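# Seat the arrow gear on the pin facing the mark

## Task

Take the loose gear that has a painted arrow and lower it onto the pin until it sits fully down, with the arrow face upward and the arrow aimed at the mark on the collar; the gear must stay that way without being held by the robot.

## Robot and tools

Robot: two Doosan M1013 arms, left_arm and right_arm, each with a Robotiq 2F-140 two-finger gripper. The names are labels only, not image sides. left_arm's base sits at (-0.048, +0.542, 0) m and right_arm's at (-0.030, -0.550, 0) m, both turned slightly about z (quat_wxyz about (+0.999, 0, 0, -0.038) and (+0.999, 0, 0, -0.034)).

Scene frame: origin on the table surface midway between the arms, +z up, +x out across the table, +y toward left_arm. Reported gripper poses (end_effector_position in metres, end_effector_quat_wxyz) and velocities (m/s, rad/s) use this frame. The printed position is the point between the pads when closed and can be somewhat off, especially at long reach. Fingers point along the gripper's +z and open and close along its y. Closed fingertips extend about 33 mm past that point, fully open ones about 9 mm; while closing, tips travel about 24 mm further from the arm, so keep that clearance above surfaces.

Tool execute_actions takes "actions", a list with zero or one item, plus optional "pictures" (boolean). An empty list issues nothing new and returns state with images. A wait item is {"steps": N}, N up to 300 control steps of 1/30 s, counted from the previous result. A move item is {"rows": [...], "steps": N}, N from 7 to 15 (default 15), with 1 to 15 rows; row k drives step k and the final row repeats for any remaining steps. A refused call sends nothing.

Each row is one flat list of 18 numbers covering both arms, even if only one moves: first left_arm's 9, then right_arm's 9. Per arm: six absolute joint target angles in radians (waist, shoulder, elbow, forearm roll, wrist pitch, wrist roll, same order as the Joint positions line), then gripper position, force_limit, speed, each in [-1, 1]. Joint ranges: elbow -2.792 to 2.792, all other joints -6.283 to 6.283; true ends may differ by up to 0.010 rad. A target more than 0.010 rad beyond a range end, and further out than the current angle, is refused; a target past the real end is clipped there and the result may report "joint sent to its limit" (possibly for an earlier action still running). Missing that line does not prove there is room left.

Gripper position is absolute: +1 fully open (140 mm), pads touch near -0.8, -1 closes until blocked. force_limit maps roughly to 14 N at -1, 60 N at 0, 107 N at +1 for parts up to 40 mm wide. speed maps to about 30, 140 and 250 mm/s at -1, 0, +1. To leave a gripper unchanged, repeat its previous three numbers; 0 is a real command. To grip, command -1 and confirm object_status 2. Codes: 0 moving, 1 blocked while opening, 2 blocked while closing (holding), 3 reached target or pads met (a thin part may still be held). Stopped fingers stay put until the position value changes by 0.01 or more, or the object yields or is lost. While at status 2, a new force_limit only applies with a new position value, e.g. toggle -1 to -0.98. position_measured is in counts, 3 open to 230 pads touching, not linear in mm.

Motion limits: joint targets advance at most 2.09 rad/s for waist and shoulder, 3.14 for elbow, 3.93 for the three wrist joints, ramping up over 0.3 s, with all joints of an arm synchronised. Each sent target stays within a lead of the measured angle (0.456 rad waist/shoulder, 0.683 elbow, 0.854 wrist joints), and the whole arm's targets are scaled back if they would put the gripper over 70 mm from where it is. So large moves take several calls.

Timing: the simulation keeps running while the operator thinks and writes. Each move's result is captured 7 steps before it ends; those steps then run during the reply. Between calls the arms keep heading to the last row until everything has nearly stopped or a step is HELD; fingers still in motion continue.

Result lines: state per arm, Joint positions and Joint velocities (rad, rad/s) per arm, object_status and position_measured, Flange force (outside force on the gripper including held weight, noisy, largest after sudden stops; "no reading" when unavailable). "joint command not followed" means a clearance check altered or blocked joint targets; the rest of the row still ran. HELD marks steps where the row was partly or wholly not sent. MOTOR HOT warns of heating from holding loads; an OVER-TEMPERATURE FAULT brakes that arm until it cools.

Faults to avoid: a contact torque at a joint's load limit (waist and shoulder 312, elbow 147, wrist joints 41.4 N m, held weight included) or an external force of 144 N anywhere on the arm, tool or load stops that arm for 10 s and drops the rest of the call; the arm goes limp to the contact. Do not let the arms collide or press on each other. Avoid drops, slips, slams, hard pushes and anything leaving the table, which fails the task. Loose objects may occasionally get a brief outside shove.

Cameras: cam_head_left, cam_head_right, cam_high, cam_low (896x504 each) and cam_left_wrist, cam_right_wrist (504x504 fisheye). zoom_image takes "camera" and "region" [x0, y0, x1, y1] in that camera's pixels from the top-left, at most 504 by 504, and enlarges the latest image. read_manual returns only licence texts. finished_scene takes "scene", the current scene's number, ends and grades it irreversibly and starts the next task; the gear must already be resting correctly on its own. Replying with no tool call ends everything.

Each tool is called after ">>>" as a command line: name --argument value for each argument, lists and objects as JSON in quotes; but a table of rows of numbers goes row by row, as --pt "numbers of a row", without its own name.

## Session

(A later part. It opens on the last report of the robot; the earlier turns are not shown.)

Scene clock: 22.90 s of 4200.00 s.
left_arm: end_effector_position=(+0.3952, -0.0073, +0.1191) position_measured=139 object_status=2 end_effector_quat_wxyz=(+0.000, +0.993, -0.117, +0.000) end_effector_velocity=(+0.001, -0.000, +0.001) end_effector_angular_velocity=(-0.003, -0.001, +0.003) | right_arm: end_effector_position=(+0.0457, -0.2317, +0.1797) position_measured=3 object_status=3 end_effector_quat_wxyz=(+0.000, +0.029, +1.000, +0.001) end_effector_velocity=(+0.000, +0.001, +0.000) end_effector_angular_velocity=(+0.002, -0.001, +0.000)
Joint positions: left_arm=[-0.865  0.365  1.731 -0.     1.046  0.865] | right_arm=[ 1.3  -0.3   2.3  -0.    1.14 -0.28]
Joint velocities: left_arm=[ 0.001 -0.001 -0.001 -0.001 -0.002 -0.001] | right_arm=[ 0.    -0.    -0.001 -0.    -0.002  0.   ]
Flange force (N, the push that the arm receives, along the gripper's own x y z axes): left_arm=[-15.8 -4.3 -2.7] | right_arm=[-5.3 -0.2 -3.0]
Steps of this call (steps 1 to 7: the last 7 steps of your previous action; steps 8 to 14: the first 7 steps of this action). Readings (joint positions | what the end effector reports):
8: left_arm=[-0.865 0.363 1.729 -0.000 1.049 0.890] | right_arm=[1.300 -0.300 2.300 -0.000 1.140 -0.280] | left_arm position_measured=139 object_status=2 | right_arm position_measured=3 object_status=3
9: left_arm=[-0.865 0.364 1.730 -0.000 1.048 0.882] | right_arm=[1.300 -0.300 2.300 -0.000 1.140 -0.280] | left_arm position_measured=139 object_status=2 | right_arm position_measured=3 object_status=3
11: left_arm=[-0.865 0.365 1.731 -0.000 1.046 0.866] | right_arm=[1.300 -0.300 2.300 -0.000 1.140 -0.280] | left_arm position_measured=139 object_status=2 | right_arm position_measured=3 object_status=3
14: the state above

>>> execute_actions --actions '[{"rows":[[-0.8654,0.3666,1.7347,0,1.0403,0.827,-1,-0.3,-0.6,1.3,-0.3,2.3,0,1.14,-0.28,1,0,0]],"steps":15}]'

>>> execute_actions --actions '[{"rows":[[-0.8654,0.3691,1.7373,0,1.0352,0.789,-1,-0.3,-0.6,1.3,-0.3,2.3,0,1.14,-0.28,1,0,0]],"steps":15}]' --pictures true

>>> zoom_image --camera "cam_left_wrist" --region '[134,110,386,362]'

Scene clock: 23.47 s of 4200.00 s.
left_arm: end_effector_position=(+0.3949, -0.0070, +0.1159) position_measured=139 object_status=2 end_effector_quat_wxyz=(+0.000, +0.995, -0.099, +0.000) end_effector_velocity=(-0.001, -0.000, -0.000) end_effector_angular_velocity=(+0.001, +0.001, -0.000) | right_arm: end_effector_position=(+0.0457, -0.2317, +0.1797) position_measured=3 object_status=3 end_effector_quat_wxyz=(+0.000, +0.029, +1.000, +0.001) end_effector_velocity=(+0.000, +0.000, +0.000) end_effector_angular_velocity=(+0.000, +0.000, -0.001)
Joint positions: left_arm=[-0.865  0.367  1.735 -0.     1.04   0.827] | right_arm=[ 1.3  -0.3   2.3  -0.    1.14 -0.28]
Joint velocities: left_arm=[-0.002  0.     0.001 -0.     0.    -0.001] | right_arm=[-0.001 -0.    -0.     0.     0.     0.   ]
Flange force (N, the push that the arm receives, along the gripper's own x y z axes): left_arm=[-7.8 0.8 6.7] | right_arm=[-1.5 1.5 -1.6]
Steps of this call (steps 1 to 7: the last 7 steps of your previous action; steps 8 to 9: the robot went on to your last target; steps 10 to 17: the first 8 steps of this action). Readings (joint positions | what the end effector reports):
10: left_arm=[-0.865 0.365 1.731 -0.000 1.046 0.864] | right_arm=[1.300 -0.300 2.300 -0.000 1.140 -0.280] | left_arm position_measured=139 object_status=2 | right_arm position_measured=3 object_status=3
11: left_arm=[-0.865 0.365 1.732 -0.000 1.044 0.856] | right_arm=[1.300 -0.300 2.300 -0.000 1.140 -0.280] | left_arm position_measured=139 object_status=2 | right_arm position_measured=3 object_status=3
13: left_arm=[-0.865 0.367 1.735 -0.000 1.040 0.829] | right_arm=[1.300 -0.300 2.300 -0.000 1.140 -0.280] | left_arm position_measured=139 object_status=2 | right_arm position_measured=3 object_status=3
17: the state above

Scene clock: 23.97 s of 4200.00 s.
left_arm: end_effector_position=(+0.3948, -0.0070, +0.1129) position_measured=139 object_status=2 end_effector_quat_wxyz=(-0.000, +0.997, -0.080, -0.000) end_effector_velocity=(+0.001, +0.000, +0.001) end_effector_angular_velocity=(-0.002, -0.003, +0.000) | right_arm: end_effector_position=(+0.0457, -0.2317, +0.1797) position_measured=3 object_status=3 end_effector_quat_wxyz=(+0.000, +0.029, +1.000, +0.001) end_effector_velocity=(-0.000, +0.000, +0.000) end_effector_angular_velocity=(+0.001, -0.000, +0.001)
Joint positions: left_arm=[-0.865  0.369  1.737  0.     1.035  0.789] | right_arm=[ 1.3  -0.3   2.3  -0.    1.14 -0.28]
Joint velocities: left_arm=[ 0.    -0.002  0.001  0.001 -0.002 -0.001] | right_arm=[ 0.001 -0.    -0.     0.     0.     0.   ]
Flange force (N, the push that the arm receives, along the gripper's own x y z axes): left_arm=[-2.2 -6.1 9.0] | right_arm=[-0.9 1.1 -1.5]
Steps of this call (steps 1 to 7: the last 7 steps of your previous action; steps 8 to 15: the first 8 steps of this action). Readings (joint positions | what the end effector reports):
8: left_arm=[-0.865 0.367 1.735 -0.000 1.040 0.826] | right_arm=[1.300 -0.300 2.300 -0.000 1.140 -0.280] | left_arm position_measured=139 object_status=2 | right_arm position_measured=3 object_status=3
9: left_arm=[-0.865 0.367 1.735 -0.000 1.040 0.818] | right_arm=[1.300 -0.300 2.300 -0.000 1.140 -0.280] | left_arm position_measured=139 object_status=2 | right_arm position_measured=3 object_status=3
11: left_arm=[-0.865 0.369 1.737 -0.000 1.036 0.791] | right_arm=[1.300 -0.300 2.300 -0.000 1.140 -0.280] | left_arm position_measured=139 object_status=2 | right_arm position_measured=3 object_status=3
15: the state above

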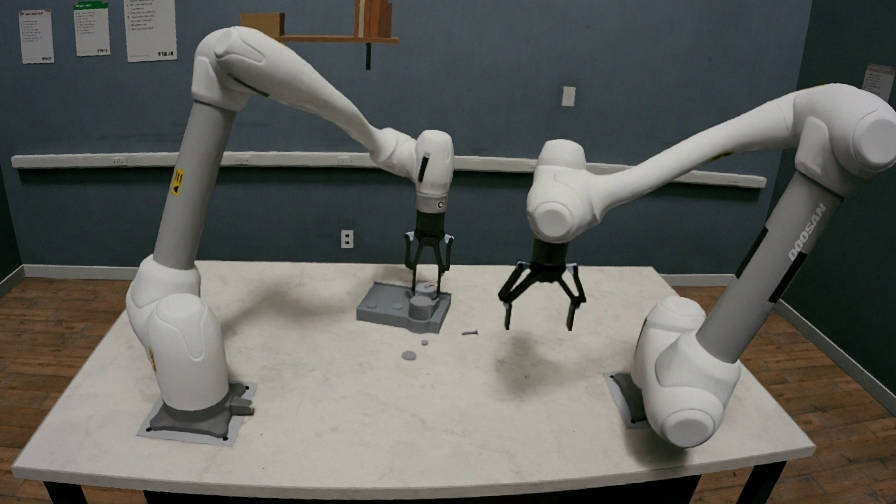

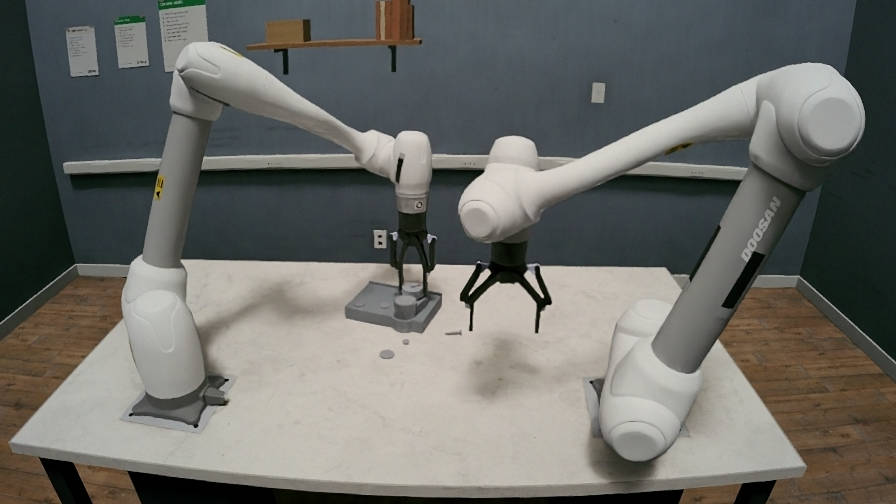

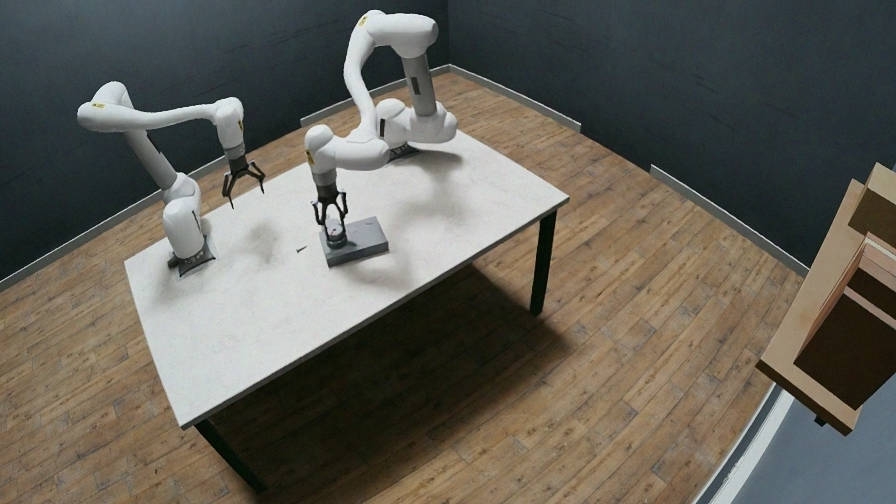

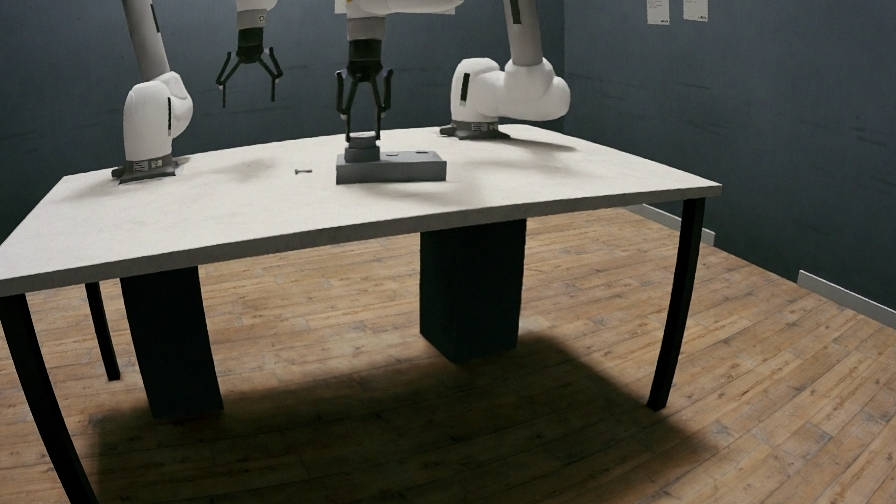

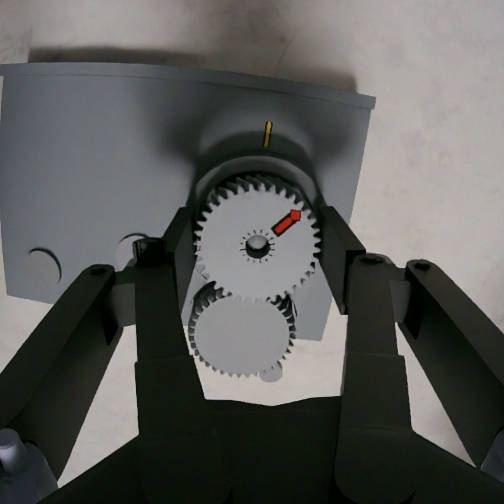

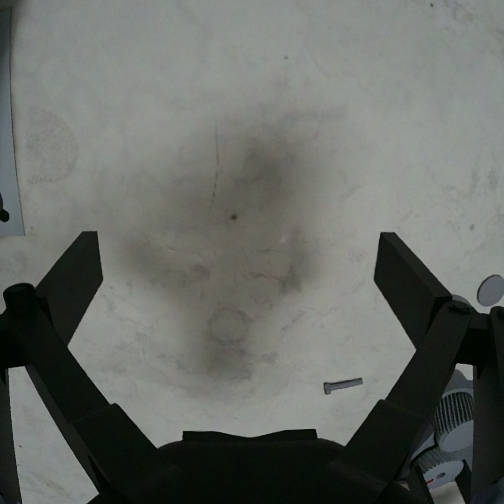

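Region (134, 110, 386, 362) of cam_left_wrist's 504x504 image, scaled by 2.000, with more detail than that image has.

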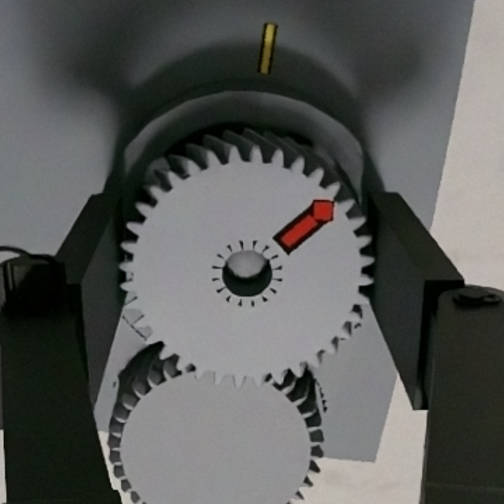

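>>> execute_actions --actions '[{"rows":[[-0.8652,0.3733,1.7416,0,1.0267,0.7255,-1,-0.3,-0.6,1.3,-0.3,2.3,0,1.14,-0.28,1,0,0]],"steps":15}]'

>>> execute_actions --actions '[{"rows":[[-0.8652,0.3776,1.7458,0,1.0182,0.662,-1,-0.3,-0.6,1.3,-0.3,2.3,0,1.14,-0.28,1,0,0]],"steps":15}]' --pictures true

>>> zoom_image --camera "cam_left_wrist" --region '[134,110,386,362]'

Scene clock: 24.60 s of 4200.00 s.
left_arm: end_effector_position=(+0.3948, -0.0070, +0.1078) position_measured=139 object_status=2 end_effector_quat_wxyz=(-0.000, +0.999, -0.048, +0.000) end_effector_velocity=(-0.000, +0.001, +0.000) end_effector_angular_velocity=(+0.001, +0.000, +0.002) | right_arm: end_effector_position=(+0.0457, -0.2317, +0.1797) position_measured=3 object_status=3 end_effector_quat_wxyz=(+0.000, +0.029, +1.000, +0.001) end_effector_velocity=(+0.001, -0.000, +0.000) end_effector_angular_velocity=(-0.000, +0.000, -0.003)
Joint positions: left_arm=[-0.865  0.373  1.742  0.     1.027  0.726] | right_arm=[ 1.3  -0.3   2.3  -0.    1.14 -0.28]
Joint velocities: left_arm=[ 0.    -0.001  0.001  0.     0.001 -0.001] | right_arm=[-0.003  0.    -0.    -0.     0.001  0.   ]
Flange force (N, the push that the arm receives, along the gripper's own x y z axes): left_arm=[9.5 -17.6 12.6] | right_arm=[-7.1 -1.4 -2.0]
Steps of this call (steps 1 to 7: the last 7 steps of your previous action; steps 8 to 11: the robot went on to your last target; steps 12 to 19: the first 8 steps of this action). Readings (joint positions | what the end effector reports):
12: left_arm=[-0.865 0.369 1.737 0.000 1.035 0.788] | right_arm=[1.300 -0.300 2.300 -0.000 1.140 -0.280] | left_arm position_measured=139 object_status=2 | right_arm position_measured=3 object_status=3
13: left_arm=[-0.865 0.370 1.738 0.000 1.034 0.780] | right_arm=[1.300 -0.300 2.300 -0.000 1.140 -0.280] | left_arm position_measured=139 object_status=2 | right_arm position_measured=3 object_status=3
15: left_arm=[-0.865 0.373 1.741 0.000 1.028 0.737] | right_arm=[1.300 -0.300 2.300 -0.000 1.140 -0.280] | left_arm position_measured=139 object_status=2 | right_arm position_measured=3 object_status=3
19: the state above

Scene clock: 25.10 s of 4200.00 s.
left_arm: end_effector_position=(+0.3949, -0.0068, +0.1029) position_measured=139 object_status=2 end_effector_quat_wxyz=(-0.000, +1.000, -0.016, +0.000) end_effector_velocity=(-0.000, -0.000, +0.001) end_effector_angular_velocity=(-0.001, +0.000, +0.002) | right_arm: end_effector_position=(+0.0457, -0.2317, +0.1797) position_measured=3 object_status=3 end_effector_quat_wxyz=(+0.000, +0.029, +1.000, +0.001) end_effector_velocity=(-0.001, -0.001, -0.001) end_effector_angular_velocity=(-0.002, +0.001, +0.001)
Joint positions: left_arm=[-0.865  0.378  1.746  0.     1.018  0.662] | right_arm=[ 1.3  -0.3   2.3  -0.    1.14 -0.28]
Joint velocities: left_arm=[ 0.    -0.001 -0.001 -0.001  0.    -0.002] | right_arm=[ 0.001 -0.     0.001 -0.     0.001  0.   ]
Flange force (N, the push that the arm receives, along the gripper's own x y z axes): left_arm=[16.2 -23.3 13.5] | right_arm=[-3.6 0.4 -2.2]
Steps of this call (steps 1 to 7: the last 7 steps of your previous action; steps 8 to 15: the first 8 steps of this action). Readings (joint positions | what the end effector reports):
8: left_arm=[-0.865 0.373 1.742 0.000 1.027 0.725] | right_arm=[1.300 -0.300 2.300 -0.000 1.140 -0.280] | left_arm position_measured=139 object_status=2 | right_arm position_measured=3 object_status=3
9: left_arm=[-0.865 0.374 1.742 0.000 1.026 0.716] | right_arm=[1.300 -0.300 2.300 -0.000 1.140 -0.280] | left_arm position_measured=139 object_status=2 | right_arm position_measured=3 object_status=3
11: left_arm=[-0.865 0.377 1.745 0.000 1.020 0.673] | right_arm=[1.300 -0.300 2.300 -0.000 1.140 -0.280] | left_arm position_measured=139 object_status=2 | right_arm position_measured=3 object_status=3
15: the state above

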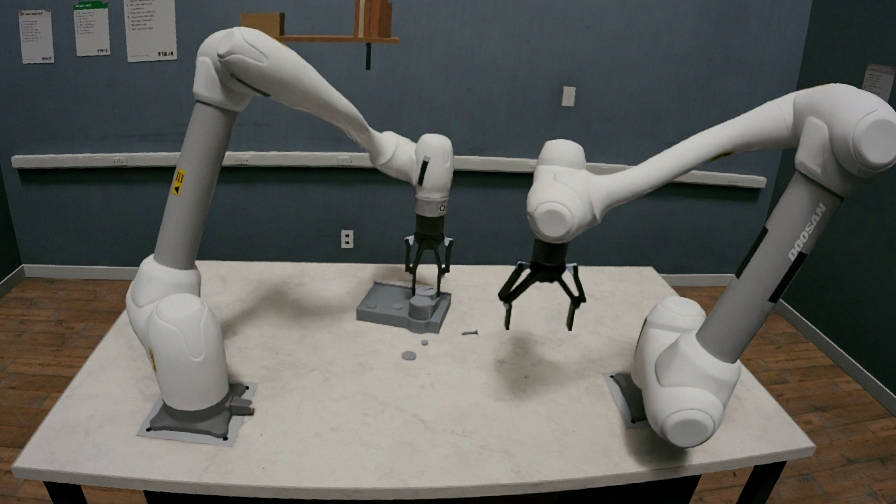

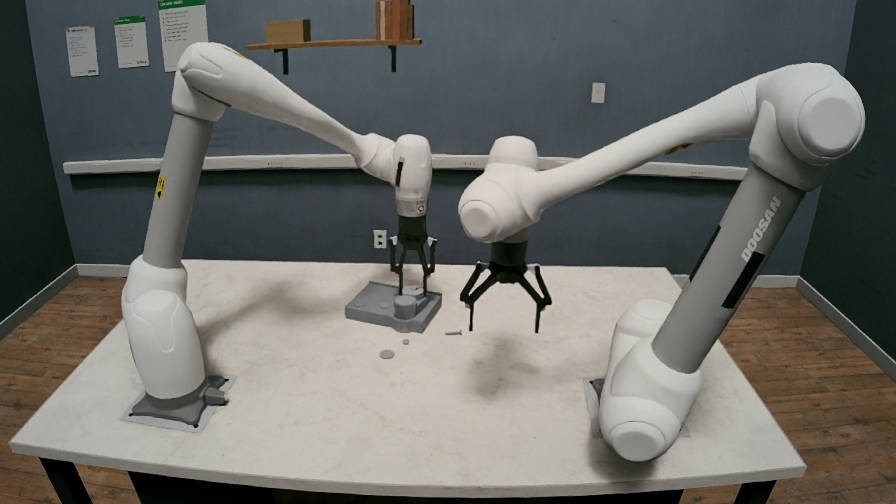

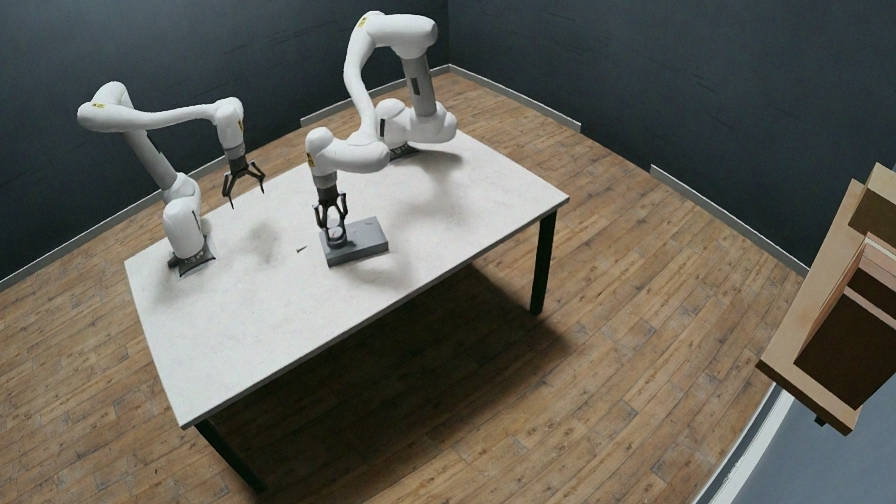

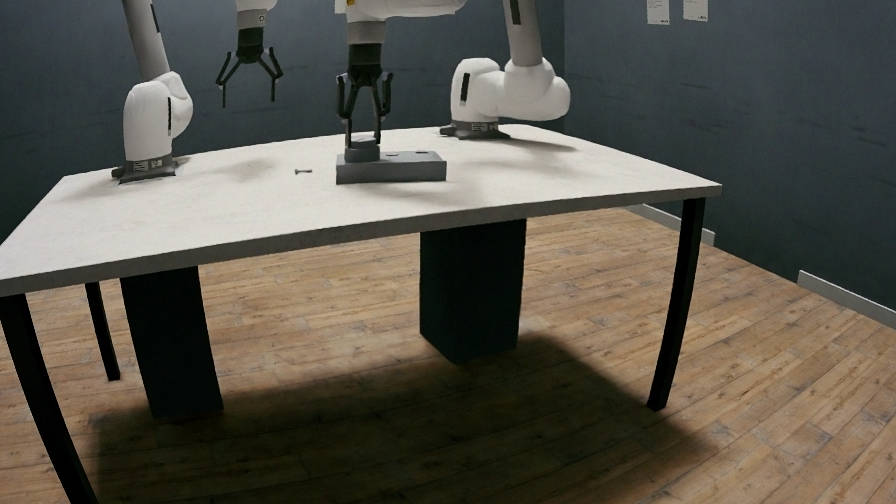

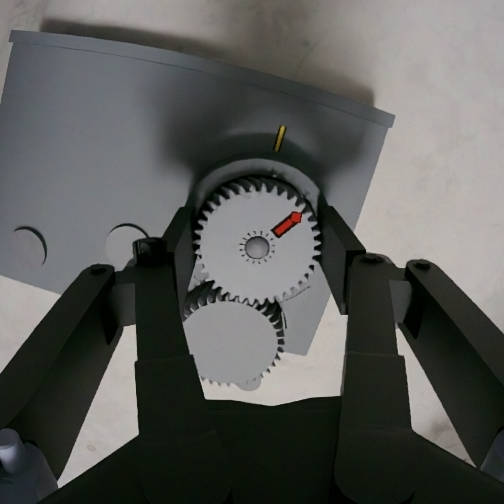

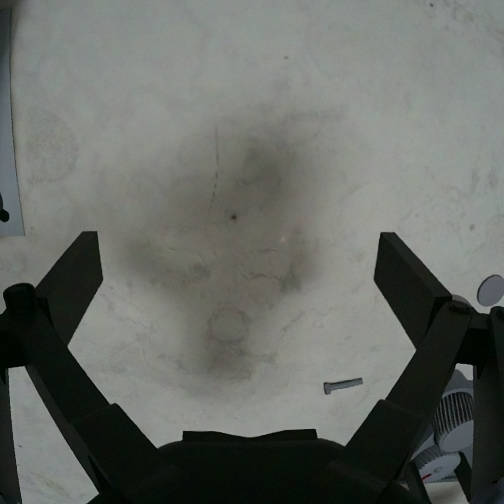

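Region (134, 110, 386, 362) of cam_left_wrist's 504x504 image, scaled by 2.000, with more detail than that image has.

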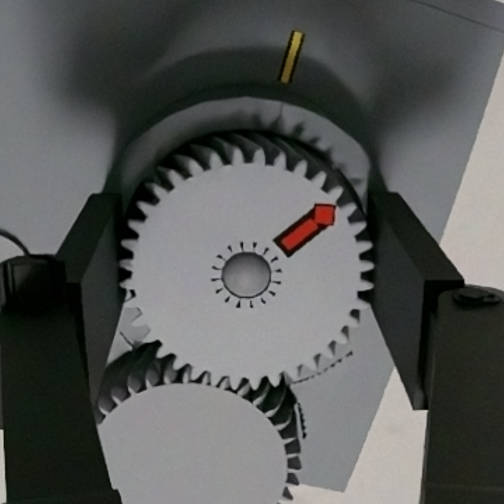

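>>> execute_actions --actions '[{"rows":[[-0.8646,0.3776,1.7458,0,1.0182,0.676,-1,-0.3,-0.6,1.3,-0.3,2.3,0,1.14,-0.28,1,0,0]],"steps":14}]'

>>> execute_actions --actions '[{"rows":[[-0.8646,0.3776,1.7458,0,1.0182,0.686,-1,-0.3,-0.6,1.3,-0.3,2.3,0,1.14,-0.28,1,0,0]],"steps":13}]'

>>> execute_actions --actions '[{"rows":[[-0.8646,0.3776,1.7458,0,1.0182,0.696,-1,-0.3,-0.6,1.3,-0.3,2.3,0,1.14,-0.28,1,0,0]],"steps":13}]'

>>> execute_actions --actions '[{"rows":[[-0.8646,0.3776,1.7458,0,1.0182,0.706,-1,-0.3,-0.6,1.3,-0.3,2.3,0,1.14,-0.28,1,0,0]],"steps":13}]'

Scene clock: 25.77 s of 4200.00 s.
left_arm: end_effector_position=(+0.3950, -0.0068, +0.1029) position_measured=139 object_status=2 end_effector_quat_wxyz=(+0.000, +1.000, -0.023, -0.000) end_effector_velocity=(+0.000, -0.000, +0.001) end_effector_angular_velocity=(-0.002, -0.002, -0.002) | right_arm: end_effector_position=(+0.0457, -0.2317, +0.1797) position_measured=3 object_status=3 end_effector_quat_wxyz=(+0.000, +0.029, +1.000, +0.001) end_effector_velocity=(+0.000, +0.000, -0.000) end_effector_angular_velocity=(-0.000, -0.000, -0.001)
Joint positions: left_arm=[-0.865  0.378  1.746 -0.     1.018  0.676] | right_arm=[ 1.3  -0.3   2.3  -0.    1.14 -0.28]
Joint velocities: left_arm=[-0.    -0.002  0.001  0.001 -0.001  0.001] | right_arm=[-0.001  0.    -0.    -0.    -0.    -0.   ]
Flange force (N, the push that the arm receives, along the gripper's own x y z axes): left_arm=[9.1 -16.6 10.4] | right_arm=[4.0 -0.4 -3.6]
Steps of this call (steps 1 to 7: the last 7 steps of your previous action; steps 8 to 13: the robot went on to your last target; steps 14 to 20: the first 7 steps of this action). Readings (joint positions | what the end effector reports):
14: left_arm=[-0.865 0.378 1.746 0.000 1.018 0.662] | right_arm=[1.300 -0.300 2.300 -0.000 1.140 -0.280] | left_arm position_measured=139 object_status=2 | right_arm position_measured=3 object_status=3
15: left_arm=[-0.865 0.378 1.746 -0.000 1.018 0.668] | right_arm=[1.300 -0.300 2.300 -0.000 1.140 -0.280] | left_arm position_measured=139 object_status=2 | right_arm position_measured=3 object_status=3
17: left_arm=[-0.865 0.378 1.746 -0.000 1.018 0.675] | right_arm=[1.300 -0.300 2.300 -0.000 1.140 -0.280] | left_arm position_measured=139 object_status=2 | right_arm position_measured=3 object_status=3
20: the state above

Scene clock: 26.20 s of 4200.00 s.
left_arm: end_effector_position=(+0.3951, -0.0067, +0.1029) position_measured=139 object_status=2 end_effector_quat_wxyz=(+0.000, +1.000, -0.028, -0.000) end_effector_velocity=(-0.000, -0.000, -0.000) end_effector_angular_velocity=(+0.001, +0.000, -0.001) | right_arm: end_effector_position=(+0.0457, -0.2317, +0.1797) position_measured=3 object_status=3 end_effector_quat_wxyz=(+0.000, +0.029, +1.000, +0.001) end_effector_velocity=(-0.000, -0.000, +0.000) end_effector_angular_velocity=(-0.000, +0.000, +0.000)
Joint positions: left_arm=[-0.865  0.378  1.746 -0.     1.018  0.686] | right_arm=[ 1.3  -0.3   2.3  -0.    1.14 -0.28]
Joint velocities: left_arm=[-0.001  0.001 -0.     0.001  0.     0.   ] | right_arm=[ 0.    -0.    -0.    -0.     0.001 -0.   ]
Flange force (N, the push that the arm receives, along the gripper's own x y z axes): left_arm=[0.3 -9.8 9.3] | right_arm=[-4.5 -0.4 -1.2]
Steps of this call (steps 1 to 7: the last 7 steps of your previous action; steps 8 to 13: the first 6 steps of this action). Readings (joint positions | what the end effector reports):
8: left_arm=[-0.865 0.378 1.746 -0.000 1.018 0.676] | right_arm=[1.300 -0.300 2.300 0.000 1.140 -0.280] | left_arm position_measured=139 object_status=2 | right_arm position_measured=3 object_status=3
9: left_arm=[-0.865 0.378 1.746 -0.000 1.018 0.681] | right_arm=[1.300 -0.300 2.300 -0.000 1.140 -0.280] | left_arm position_measured=139 object_status=2 | right_arm position_measured=3 object_status=3
11: left_arm=[-0.865 0.378 1.746 -0.000 1.018 0.686] | right_arm=[1.300 -0.300 2.300 0.000 1.140 -0.280] | left_arm position_measured=139 object_status=2 | right_arm position_measured=3 object_status=3
13: the state above

Scene clock: 26.63 s of 4200.00 s.
left_arm: end_effector_position=(+0.3952, -0.0067, +0.1029) position_measured=139 object_status=2 end_effector_quat_wxyz=(+0.000, +0.999, -0.033, +0.000) end_effector_velocity=(-0.001, -0.000, +0.000) end_effector_angular_velocity=(-0.001, +0.000, -0.002) | right_arm: end_effector_position=(+0.0457, -0.2317, +0.1797) position_measured=3 object_status=3 end_effector_quat_wxyz=(+0.000, +0.029, +1.000, +0.001) end_effector_velocity=(+0.000, +0.000, +0.001) end_effector_angular_velocity=(+0.000, -0.000, -0.001)
Joint positions: left_arm=[-0.865  0.378  1.746 -0.     1.018  0.696] | right_arm=[ 1.3  -0.3   2.3  -0.    1.14 -0.28]
Joint velocities: left_arm=[-0.001 -0.001  0.    -0.001 -0.     0.002] | right_arm=[-0.001  0.    -0.001 -0.     0.001  0.   ]
Flange force (N, the push that the arm receives, along the gripper's own x y z axes): left_arm=[-1.9 -6.2 8.8] | right_arm=[-4.2 -0.1 -1.0]
Steps of this call (steps 1 to 7: the last 7 steps of your previous action; steps 8 to 13: the first 6 steps of this action). Readings (joint positions | what the end effector reports):
8: left_arm=[-0.865 0.378 1.746 -0.000 1.018 0.686] | right_arm=[1.300 -0.300 2.300 -0.000 1.140 -0.280] | left_arm position_measured=139 object_status=2 | right_arm position_measured=3 object_status=3
9: left_arm=[-0.865 0.378 1.746 -0.000 1.018 0.691] | right_arm=[1.300 -0.300 2.300 -0.000 1.140 -0.280] | left_arm position_measured=139 object_status=2 | right_arm position_measured=3 object_status=3
11: left_arm=[-0.865 0.378 1.746 -0.000 1.018 0.696] | right_arm=[1.300 -0.300 2.300 -0.000 1.140 -0.280] | left_arm position_measured=139 object_status=2 | right_arm position_measured=3 object_status=3
13: the state above

Scene clock: 27.07 s of 4200.00 s.
left_arm: end_effector_position=(+0.3952, -0.0067, +0.1029) position_measured=139 object_status=2 end_effector_quat_wxyz=(+0.000, +0.999, -0.038, +0.000) end_effector_velocity=(+0.000, +0.001, -0.000) end_effector_angular_velocity=(-0.000, +0.000, +0.000) | right_arm: end_effector_position=(+0.0457, -0.2317, +0.1797) position_measured=3 object_status=3 end_effector_quat_wxyz=(+0.000, +0.029, +1.000, +0.001) end_effector_velocity=(+0.001, +0.000, +0.001) end_effector_angular_velocity=(+0.001, -0.000, -0.002)
Joint positions: left_arm=[-0.865  0.378  1.746 -0.     1.018  0.706] | right_arm=[ 1.3  -0.3   2.3  -0.    1.14 -0.28]
Joint velocities: left_arm=[ 0.001 -0.     0.001 -0.001 -0.001  0.001] | right_arm=[-0.002  0.    -0.001  0.     0.    -0.   ]
Flange force (N, the push that the arm receives, along the gripper's own x y z axes): left_arm=[-2.2 -6.5 8.1] | right_arm=[-4.4 0.7 -2.1]
Steps of this call (steps 1 to 7: the last 7 steps of your previous action; steps 8 to 13: the first 6 steps of this action). Readings (joint positions | what the end effector reports):
8: left_arm=[-0.865 0.378 1.746 -0.000 1.018 0.696] | right_arm=[1.300 -0.300 2.300 -0.000 1.140 -0.280] | left_arm position_measured=139 object_status=2 | right_arm position_measured=3 object_status=3
9: left_arm=[-0.865 0.378 1.746 -0.000 1.018 0.701] | right_arm=[1.300 -0.300 2.300 -0.000 1.140 -0.280] | left_arm position_measured=139 object_status=2 | right_arm position_measured=3 object_status=3
11: left_arm=[-0.865 0.378 1.746 -0.000 1.018 0.706] | right_arm=[1.300 -0.300 2.300 -0.000 1.140 -0.280] | left_arm position_measured=139 object_status=2 | right_arm position_measured=3 object_status=3
13: the state above

>>> execute_actions --actions '[{"rows":[[-0.8648,0.3691,1.7373,0,1.0352,0.797,-1,-0.3,-0.6,1.3,-0.3,2.3,0,1.14,-0.28,1,0,0]],"steps":15}]'

>>> execute_actions --actions '[{"rows":[[-0.865,0.3625,1.7303,0,1.0488,0.873,-1,-0.3,-0.6,1.3,-0.3,2.3,0,1.14,-0.28,1,0,0]],"steps":15}]' --pictures true

>>> zoom_image --camera "cam_left_wrist" --region '[134,110,386,362]'

Scene clock: 27.73 s of 4200.00 s.
left_arm: end_effector_position=(+0.3952, -0.0067, +0.1130) position_measured=139 object_status=2 end_effector_quat_wxyz=(+0.000, +0.997, -0.083, +0.000) end_effector_velocity=(-0.001, -0.000, +0.001) end_effector_angular_velocity=(+0.001, -0.001, -0.005) | right_arm: end_effector_position=(+0.0457, -0.2317, +0.1797) position_measured=3 object_status=3 end_effector_quat_wxyz=(+0.000, +0.029, +1.000, +0.001) end_effector_velocity=(-0.000, -0.001, -0.001) end_effector_angular_velocity=(-0.002, +0.001, -0.001)
Joint positions: left_arm=[-0.865  0.369  1.737 -0.     1.035  0.797] | right_arm=[ 1.3  -0.3   2.3  -0.    1.14 -0.28]
Joint velocities: left_arm=[-0.001 -0.001 -0.     0.001  0.002  0.003] | right_arm=[-0.001  0.     0.001  0.     0.001  0.   ]
Flange force (N, the push that the arm receives, along the gripper's own x y z axes): left_arm=[0.2 7.8 8.4] | right_arm=[-1.4 -0.2 -2.3]
Steps of this call (steps 1 to 7: the last 7 steps of your previous action; steps 8 to 12: the robot went on to your last target; steps 13 to 20: the first 8 steps of this action). Readings (joint positions | what the end effector reports):
13: left_arm=[-0.865 0.378 1.746 -0.000 1.018 0.707] | right_arm=[1.300 -0.300 2.300 -0.000 1.140 -0.280] | left_arm position_measured=139 object_status=2 | right_arm position_measured=3 object_status=3
14: left_arm=[-0.865 0.377 1.745 -0.000 1.020 0.715] | right_arm=[1.300 -0.300 2.300 -0.000 1.140 -0.280] | left_arm position_measured=139 object_status=2 | right_arm position_measured=3 object_status=3
16: left_arm=[-0.865 0.372 1.740 -0.000 1.030 0.768] | right_arm=[1.300 -0.300 2.300 -0.000 1.140 -0.280] | left_arm position_measured=139 object_status=2 | right_arm position_measured=3 object_status=3
20: the state above

Scene clock: 28.23 s of 4200.00 s.
left_arm: end_effector_position=(+0.3950, -0.0069, +0.1210) position_measured=139 object_status=2 end_effector_quat_wxyz=(+0.000, +0.993, -0.121, +0.000) end_effector_velocity=(-0.001, -0.001, +0.001) end_effector_angular_velocity=(-0.001, -0.000, -0.004) | right_arm: end_effector_position=(+0.0457, -0.2317, +0.1797) position_measured=3 object_status=3 end_effector_quat_wxyz=(+0.000, +0.029, +1.000, +0.001) end_effector_velocity=(-0.000, +0.000, +0.000) end_effector_angular_velocity=(+0.001, -0.001, +0.001)
Joint positions: left_arm=[-0.865  0.362  1.73  -0.     1.049  0.873] | right_arm=[ 1.3  -0.3   2.3  -0.    1.14 -0.28]
Joint velocities: left_arm=[-0.001 -0.001 -0.001 -0.001  0.001  0.003] | right_arm=[ 0.001 -0.001  0.    -0.    -0.001  0.   ]
Flange force (N, the push that the arm receives, along the gripper's own x y z axes): left_arm=[1.0 13.3 4.5] | right_arm=[-2.9 0.2 -2.1]
Steps of this call (steps 1 to 7: the last 7 steps of your previous action; steps 8 to 15: the first 8 steps of this action). Readings (joint positions | what the end effector reports):
8: left_arm=[-0.865 0.369 1.737 -0.000 1.035 0.798] | right_arm=[1.300 -0.300 2.300 -0.000 1.140 -0.280] | left_arm position_measured=139 object_status=2 | right_arm position_measured=3 object_status=3
9: left_arm=[-0.865 0.369 1.737 -0.000 1.037 0.806] | right_arm=[1.300 -0.300 2.300 -0.000 1.140 -0.280] | left_arm position_measured=139 object_status=2 | right_arm position_measured=3 object_status=3
11: left_arm=[-0.865 0.364 1.732 -0.000 1.045 0.854] | right_arm=[1.300 -0.300 2.300 -0.000 1.140 -0.280] | left_arm position_measured=139 object_status=2 | right_arm position_measured=3 object_status=3
15: the state above

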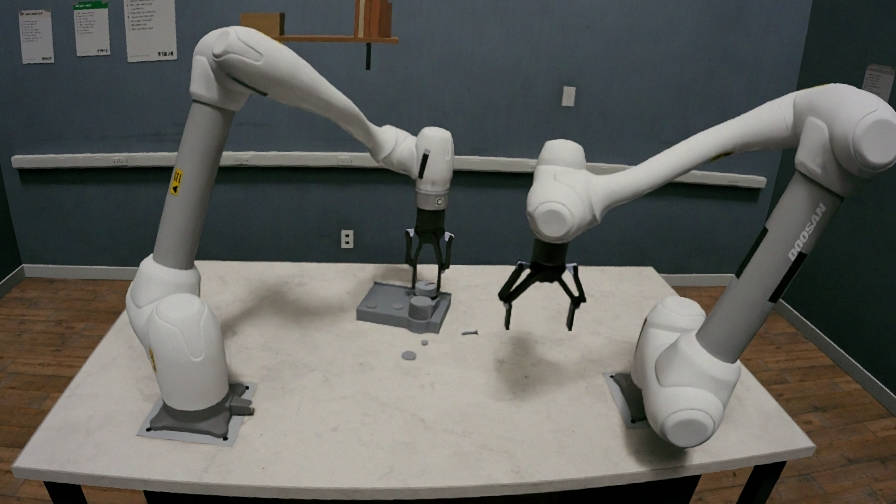

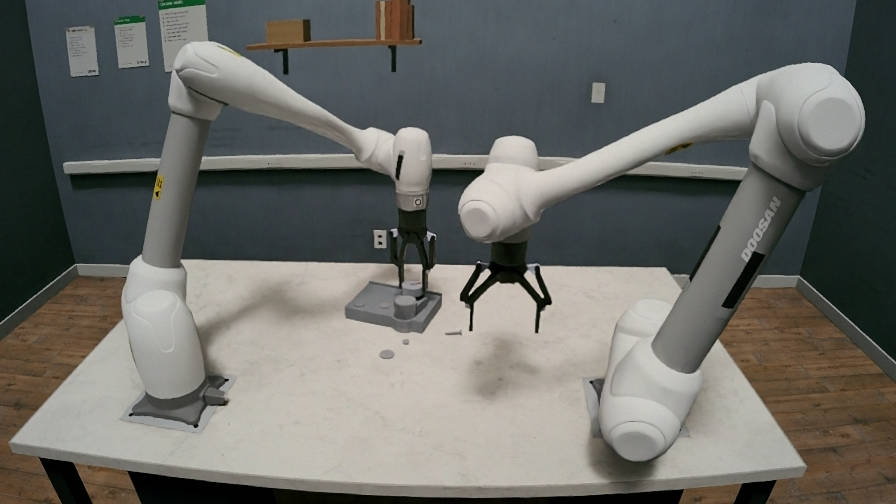

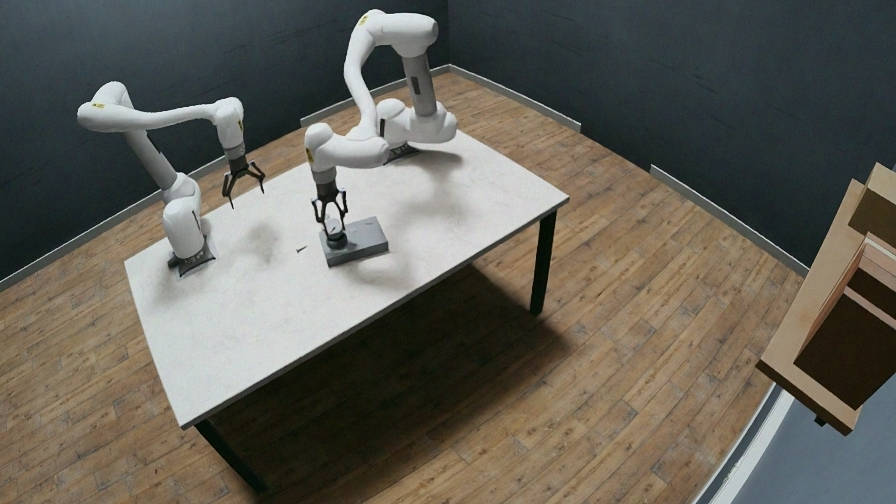

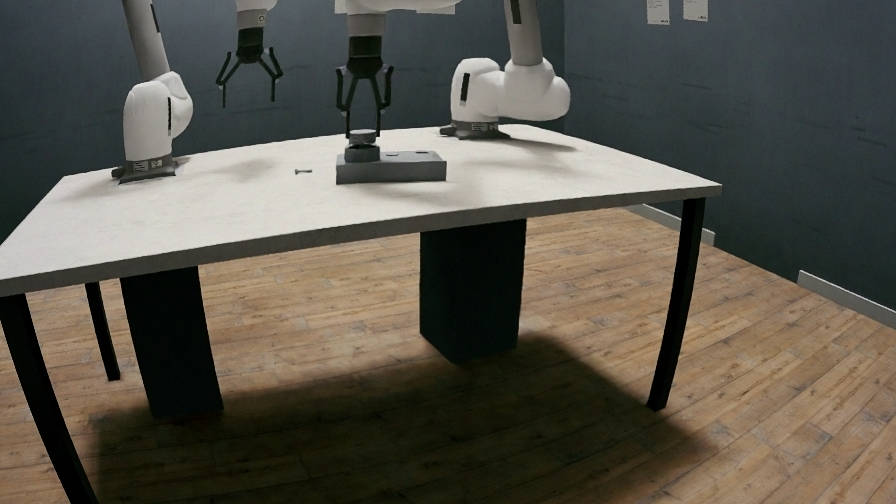

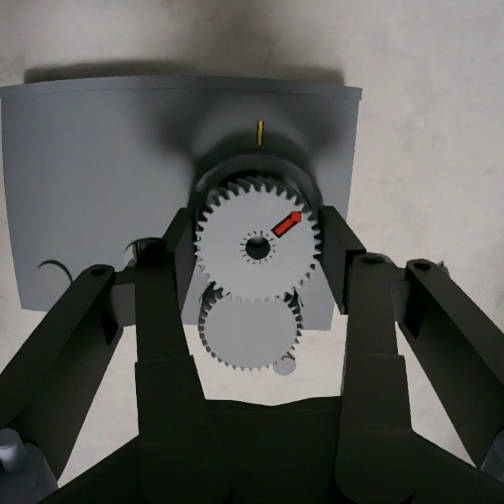

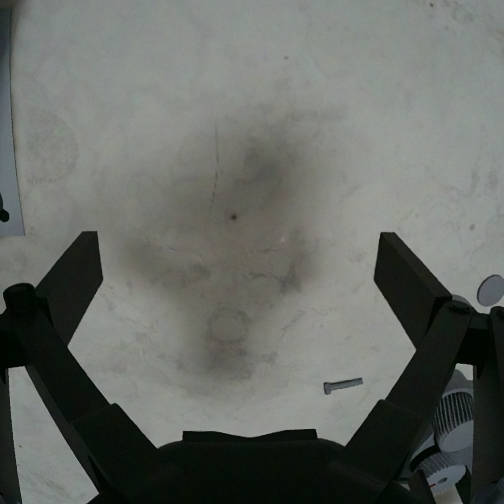

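Region (134, 110, 386, 362) of cam_left_wrist's 504x504 image, scaled by 2.000, with more detail than that image has.

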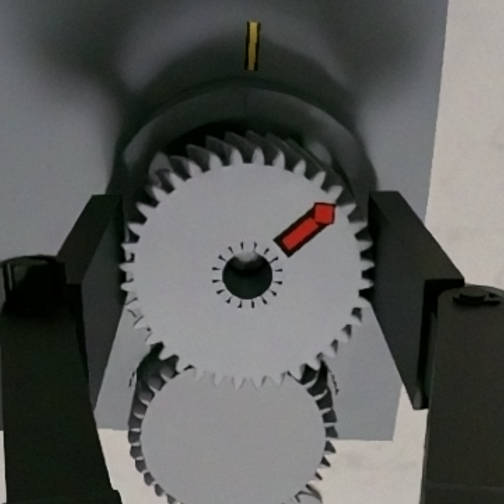

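>>> execute_actions --actions '[{"rows":[[-0.865,0.3581,1.7253,0,1.0582,0.915,-1,-0.3,-0.6,1.3,-0.3,2.3,0,1.14,-0.28,1,0,0]],"steps":9}]'

>>> execute_actions --actions '[{"rows":[[-0.8648,0.3581,1.7253,0,1.0582,0.75,-1,-0.3,-0.6,1.3,-0.3,2.3,0,1.14,-0.28,1,0,0]],"steps":15}]'

>>> execute_actions --actions '[{"rows":[[-0.8648,0.3609,1.7285,0,1.0522,0.717,-1,-0.3,-0.6,1.3,-0.3,2.3,0,1.14,-0.28,1,0,0]],"steps":14}]'

>>> execute_actions --actions '[{"rows":[[-0.8648,0.3625,1.7303,0,1.0488,0.698,-1,-0.3,-0.6,1.3,-0.3,2.3,0,1.14,-0.28,1,0,0]],"steps":14}]'

Scene clock: 28.77 s of 4200.00 s.
left_arm: end_effector_position=(+0.3950, -0.0068, +0.1219) position_measured=139 object_status=2 end_effector_quat_wxyz=(-0.000, +0.992, -0.126, -0.000) end_effector_velocity=(-0.001, -0.001, +0.052) end_effector_angular_velocity=(+0.002, +0.004, -0.445) | right_arm: end_effector_position=(+0.0457, -0.2317, +0.1797) position_measured=3 object_status=3 end_effector_quat_wxyz=(+0.000, +0.029, +1.000, +0.001) end_effector_velocity=(-0.001, -0.001, -0.001) end_effector_angular_velocity=(-0.001, +0.001, +0.001)
Joint positions: left_arm=[-0.865  0.362  1.729 -0.     1.051  0.882] | right_arm=[ 1.3  -0.3   2.3  -0.    1.14 -0.28]
Joint velocities: left_arm=[-0.001 -0.041 -0.049 -0.002  0.094  0.445] | right_arm=[ 0.001  0.001  0.002  0.    -0.001 -0.   ]
Flange force (N, the push that the arm receives, along the gripper's own x y z axes): left_arm=[3.8 19.9 6.2] | right_arm=[0.0 2.0 -1.9]
Steps of this call (steps 1 to 7: the last 7 steps of your previous action; steps 8 to 14: the robot went on to your last target; steps 15 to 16: the first 2 steps of this action). Readings (joint positions | what the end effector reports):
15: left_arm=[-0.865 0.362 1.730 -0.000 1.049 0.874] | right_arm=[1.300 -0.300 2.300 -0.000 1.140 -0.280] | left_arm position_measured=139 object_status=2 | right_arm position_measured=3 object_status=3
16: the state above

Scene clock: 29.27 s of 4200.00 s.
left_arm: end_effector_position=(+0.3950, -0.0068, +0.1265) position_measured=139 object_status=2 end_effector_quat_wxyz=(-0.000, +0.998, -0.061, +0.000) end_effector_velocity=(-0.001, +0.001, -0.002) end_effector_angular_velocity=(+0.004, +0.002, +0.040) | right_arm: end_effector_position=(+0.0457, -0.2317, +0.1797) position_measured=3 object_status=3 end_effector_quat_wxyz=(+0.000, +0.029, +1.000, +0.001) end_effector_velocity=(-0.000, -0.001, -0.000) end_effector_angular_velocity=(-0.002, +0.001, +0.000)
Joint positions: left_arm=[-0.865  0.358  1.725  0.     1.058  0.751] | right_arm=[ 1.3  -0.3   2.3  -0.    1.14 -0.28]
Joint velocities: left_arm=[-0.001  0.001  0.002  0.001  0.001 -0.041] | right_arm=[ 0.     0.     0.     0.     0.002 -0.   ]
Flange force (N, the push that the arm receives, along the gripper's own x y z axes): left_arm=[-1.8 0.5 7.3] | right_arm=[-3.6 0.4 -1.9]
Steps of this call (steps 1 to 7: the last 7 steps of your previous action; steps 8 to 15: the first 8 steps of this action). Readings (joint positions | what the end effector reports):
8: left_arm=[-0.865 0.358 1.725 -0.000 1.058 0.915] | right_arm=[1.300 -0.300 2.300 -0.000 1.140 -0.280] | left_arm position_measured=139 object_status=2 | right_arm position_measured=3 object_status=3
9: left_arm=[-0.865 0.358 1.725 -0.000 1.058 0.906] | right_arm=[1.300 -0.300 2.300 -0.000 1.140 -0.280] | left_arm position_measured=139 object_status=2 | right_arm position_measured=3 object_status=3
11: left_arm=[-0.865 0.358 1.725 -0.000 1.058 0.847] | right_arm=[1.300 -0.300 2.300 -0.000 1.140 -0.280] | left_arm position_measured=139 object_status=2 | right_arm position_measured=3 object_status=3
15: the state above

Scene clock: 29.73 s of 4200.00 s.
left_arm: end_effector_position=(+0.3952, -0.0068, +0.1230) position_measured=139 object_status=2 end_effector_quat_wxyz=(-0.000, +0.999, -0.044, +0.000) end_effector_velocity=(+0.000, -0.000, -0.001) end_effector_angular_velocity=(+0.000, -0.000, +0.002) | right_arm: end_effector_position=(+0.0457, -0.2317, +0.1797) position_measured=3 object_status=3 end_effector_quat_wxyz=(+0.000, +0.029, +1.000, +0.001) end_effector_velocity=(+0.000, -0.000, -0.000) end_effector_angular_velocity=(-0.001, +0.000, -0.000)
Joint positions: left_arm=[-0.865  0.361  1.728  0.     1.052  0.717] | right_arm=[ 1.3  -0.3   2.3  -0.    1.14 -0.28]
Joint velocities: left_arm=[ 0.     0.001 -0.     0.    -0.001 -0.002] | right_arm=[-0.    -0.     0.    -0.     0.001 -0.   ]
Flange force (N, the push that the arm receives, along the gripper's own x y z axes): left_arm=[0.7 -7.5 1.4] | right_arm=[-5.4 0.4 -2.4]
Steps of this call (steps 1 to 7: the last 7 steps of your previous action; steps 8 to 14: the first 7 steps of this action). Readings (joint positions | what the end effector reports):
8: left_arm=[-0.865 0.358 1.725 0.000 1.058 0.750] | right_arm=[1.300 -0.300 2.300 -0.000 1.140 -0.280] | left_arm position_measured=139 object_status=2 | right_arm position_measured=3 object_status=3
9: left_arm=[-0.865 0.359 1.726 0.000 1.057 0.741] | right_arm=[1.300 -0.300 2.300 -0.000 1.140 -0.280] | left_arm position_measured=139 object_status=2 | right_arm position_measured=3 object_status=3
11: left_arm=[-0.865 0.361 1.728 0.000 1.053 0.718] | right_arm=[1.300 -0.300 2.300 -0.000 1.140 -0.280] | left_arm position_measured=139 object_status=2 | right_arm position_measured=3 object_status=3
14: the state above

Scene clock: 30.20 s of 4200.00 s.
left_arm: end_effector_position=(+0.3952, -0.0068, +0.1211) position_measured=139 object_status=2 end_effector_quat_wxyz=(+0.000, +0.999, -0.034, +0.000) end_effector_velocity=(-0.001, +0.001, -0.001) end_effector_angular_velocity=(+0.002, +0.001, -0.000) | right_arm: end_effector_position=(+0.0457, -0.2317, +0.1797) position_measured=3 object_status=3 end_effector_quat_wxyz=(+0.000, +0.029, +1.000, +0.001) end_effector_velocity=(-0.000, +0.000, -0.000) end_effector_angular_velocity=(+0.001, +0.001, +0.000)
Joint positions: left_arm=[-0.865  0.362  1.73   0.     1.049  0.698] | right_arm=[ 1.3  -0.3   2.3  -0.    1.14 -0.28]
Joint velocities: left_arm=[-0.     0.001  0.002  0.    -0.    -0.   ] | right_arm=[ 0.001  0.     0.     0.001 -0.001  0.   ]
Flange force (N, the push that the arm receives, along the gripper's own x y z axes): left_arm=[-1.7 -15.8 -31.4] | right_arm=[-7.0 -0.2 -1.1]
Steps of this call (steps 1 to 7: the last 7 steps of your previous action; steps 8 to 14: the first 7 steps of this action). Readings (joint positions | what the end effector reports):
8: left_arm=[-0.865 0.361 1.729 0.000 1.052 0.717] | right_arm=[1.300 -0.300 2.300 -0.000 1.140 -0.280] | left_arm position_measured=139 object_status=2 | right_arm position_measured=3 object_status=3
9: left_arm=[-0.865 0.361 1.729 0.000 1.051 0.709] | right_arm=[1.300 -0.300 2.300 -0.000 1.140 -0.280] | left_arm position_measured=139 object_status=2 | right_arm position_measured=3 object_status=3
11: left_arm=[-0.865 0.362 1.730 0.000 1.049 0.698] | right_arm=[1.300 -0.300 2.300 -0.000 1.140 -0.280] | left_arm position_measured=139 object_status=2 | right_arm position_measured=3 object_status=3
14: the state above

Likely on the CCW chamfer (as before). Ease up and shift CW.

>>> execute_actions --actions '[{"rows":[[-0.8643,0.3614,1.7293,0,1.0509,0.728,-1,-0.3,-0.6,1.3,-0.3,2.3,0,1.14,-0.28,1,0,0]],"steps":14}]'

>>> execute_actions --actions '[{"rows":[[-0.8643,0.3626,1.7306,0,1.0484,0.716,-1,-0.3,-0.6,1.3,-0.3,2.3,0,1.14,-0.28,1,0,0]],"steps":14}]'

Scene clock: 30.70 s of 4200.00 s.
left_arm: end_effector_position=(+0.3951, -0.0066, +0.1219) position_measured=139 object_status=2 end_effector_quat_wxyz=(+0.000, +0.999, -0.049, -0.000) end_effector_velocity=(+0.001, -0.001, +0.005) end_effector_angular_velocity=(-0.003, -0.002, -0.001) | right_arm: end_effector_position=(+0.0457, -0.2317, +0.1797) position_measured=3 object_status=3 end_effector_quat_wxyz=(+0.000, +0.029, +1.000, +0.001) end_effector_velocity=(-0.000, -0.002, -0.001) end_effector_angular_velocity=(-0.004, +0.001, +0.000)
Joint positions: left_arm=[-0.864  0.362  1.73  -0.     1.051  0.728] | right_arm=[ 1.3  -0.3   2.3  -0.    1.14 -0.28]
Joint velocities: left_arm=[ 0.001 -0.003 -0.005 -0.     0.005  0.002] | right_arm=[-0.     0.     0.002 -0.     0.002 -0.   ]
Flange force (N, the push that the arm receives, along the gripper's own x y z axes): left_arm=[-0.4 6.8 13.0] | right_arm=[-6.4 -2.7 -2.8]
Steps of this call (steps 1 to 7: the last 7 steps of your previous action; step 8: the robot went on to your last target; steps 9 to 15: the first 7 steps of this action). Readings (joint positions | what the end effector reports):
9: left_arm=[-0.865 0.362 1.730 0.000 1.049 0.698] | right_arm=[1.300 -0.300 2.300 -0.000 1.140 -0.280] | left_arm position_measured=139 object_status=2 | right_arm position_measured=3 object_status=3
10: left_arm=[-0.865 0.362 1.730 -0.000 1.049 0.706] | right_arm=[1.300 -0.300 2.300 -0.000 1.140 -0.280] | left_arm position_measured=139 object_status=2 | right_arm position_measured=3 object_status=3
12: left_arm=[-0.864 0.362 1.730 -0.000 1.050 0.727] | right_arm=[1.300 -0.300 2.300 -0.000 1.140 -0.280] | left_arm position_measured=139 object_status=2 | right_arm position_measured=3 object_status=3
15: the state above

Scene clock: 31.17 s of 4200.00 s.
left_arm: end_effector_position=(+0.3954, -0.0066, +0.1210) position_measured=139 object_status=2 end_effector_quat_wxyz=(+0.000, +0.999, -0.043, +0.000) end_effector_velocity=(+0.001, +0.001, -0.002) end_effector_angular_velocity=(-0.000, -0.001, +0.002) | right_arm: end_effector_position=(+0.0457, -0.2317, +0.1797) position_measured=3 object_status=3 end_effector_quat_wxyz=(+0.000, +0.029, +1.000, +0.001) end_effector_velocity=(+0.000, +0.001, +0.000) end_effector_angular_velocity=(+0.002, -0.001, +0.000)
Joint positions: left_arm=[-0.864  0.362  1.73  -0.     1.049  0.716] | right_arm=[ 1.3  -0.3   2.3  -0.    1.14 -0.28]
Joint velocities: left_arm=[ 0.002  0.002  0.002  0.    -0.004 -0.   ] | right_arm=[ 0.    -0.    -0.001 -0.    -0.001  0.   ]
Flange force (N, the push that the arm receives, along the gripper's own x y z axes): left_arm=[-19.0 -7.5 -35.5] | right_arm=[-1.2 0.4 -2.1]
Steps of this call (steps 1 to 7: the last 7 steps of your previous action; steps 8 to 14: the first 7 steps of this action). Readings (joint positions | what the end effector reports):
8: left_arm=[-0.864 0.361 1.729 -0.000 1.051 0.728] | right_arm=[1.300 -0.300 2.300 -0.000 1.140 -0.280] | left_arm position_measured=139 object_status=2 | right_arm position_measured=3 object_status=3
9: left_arm=[-0.864 0.362 1.729 -0.000 1.050 0.722] | right_arm=[1.300 -0.300 2.300 -0.000 1.140 -0.280] | left_arm position_measured=139 object_status=2 | right_arm position_measured=3 object_status=3
11: left_arm=[-0.864 0.362 1.730 -0.000 1.049 0.716] | right_arm=[1.300 -0.300 2.300 -0.000 1.140 -0.280] | left_arm position_measured=139 object_status=2 | right_arm position_measured=3 object_status=3
14: the state above


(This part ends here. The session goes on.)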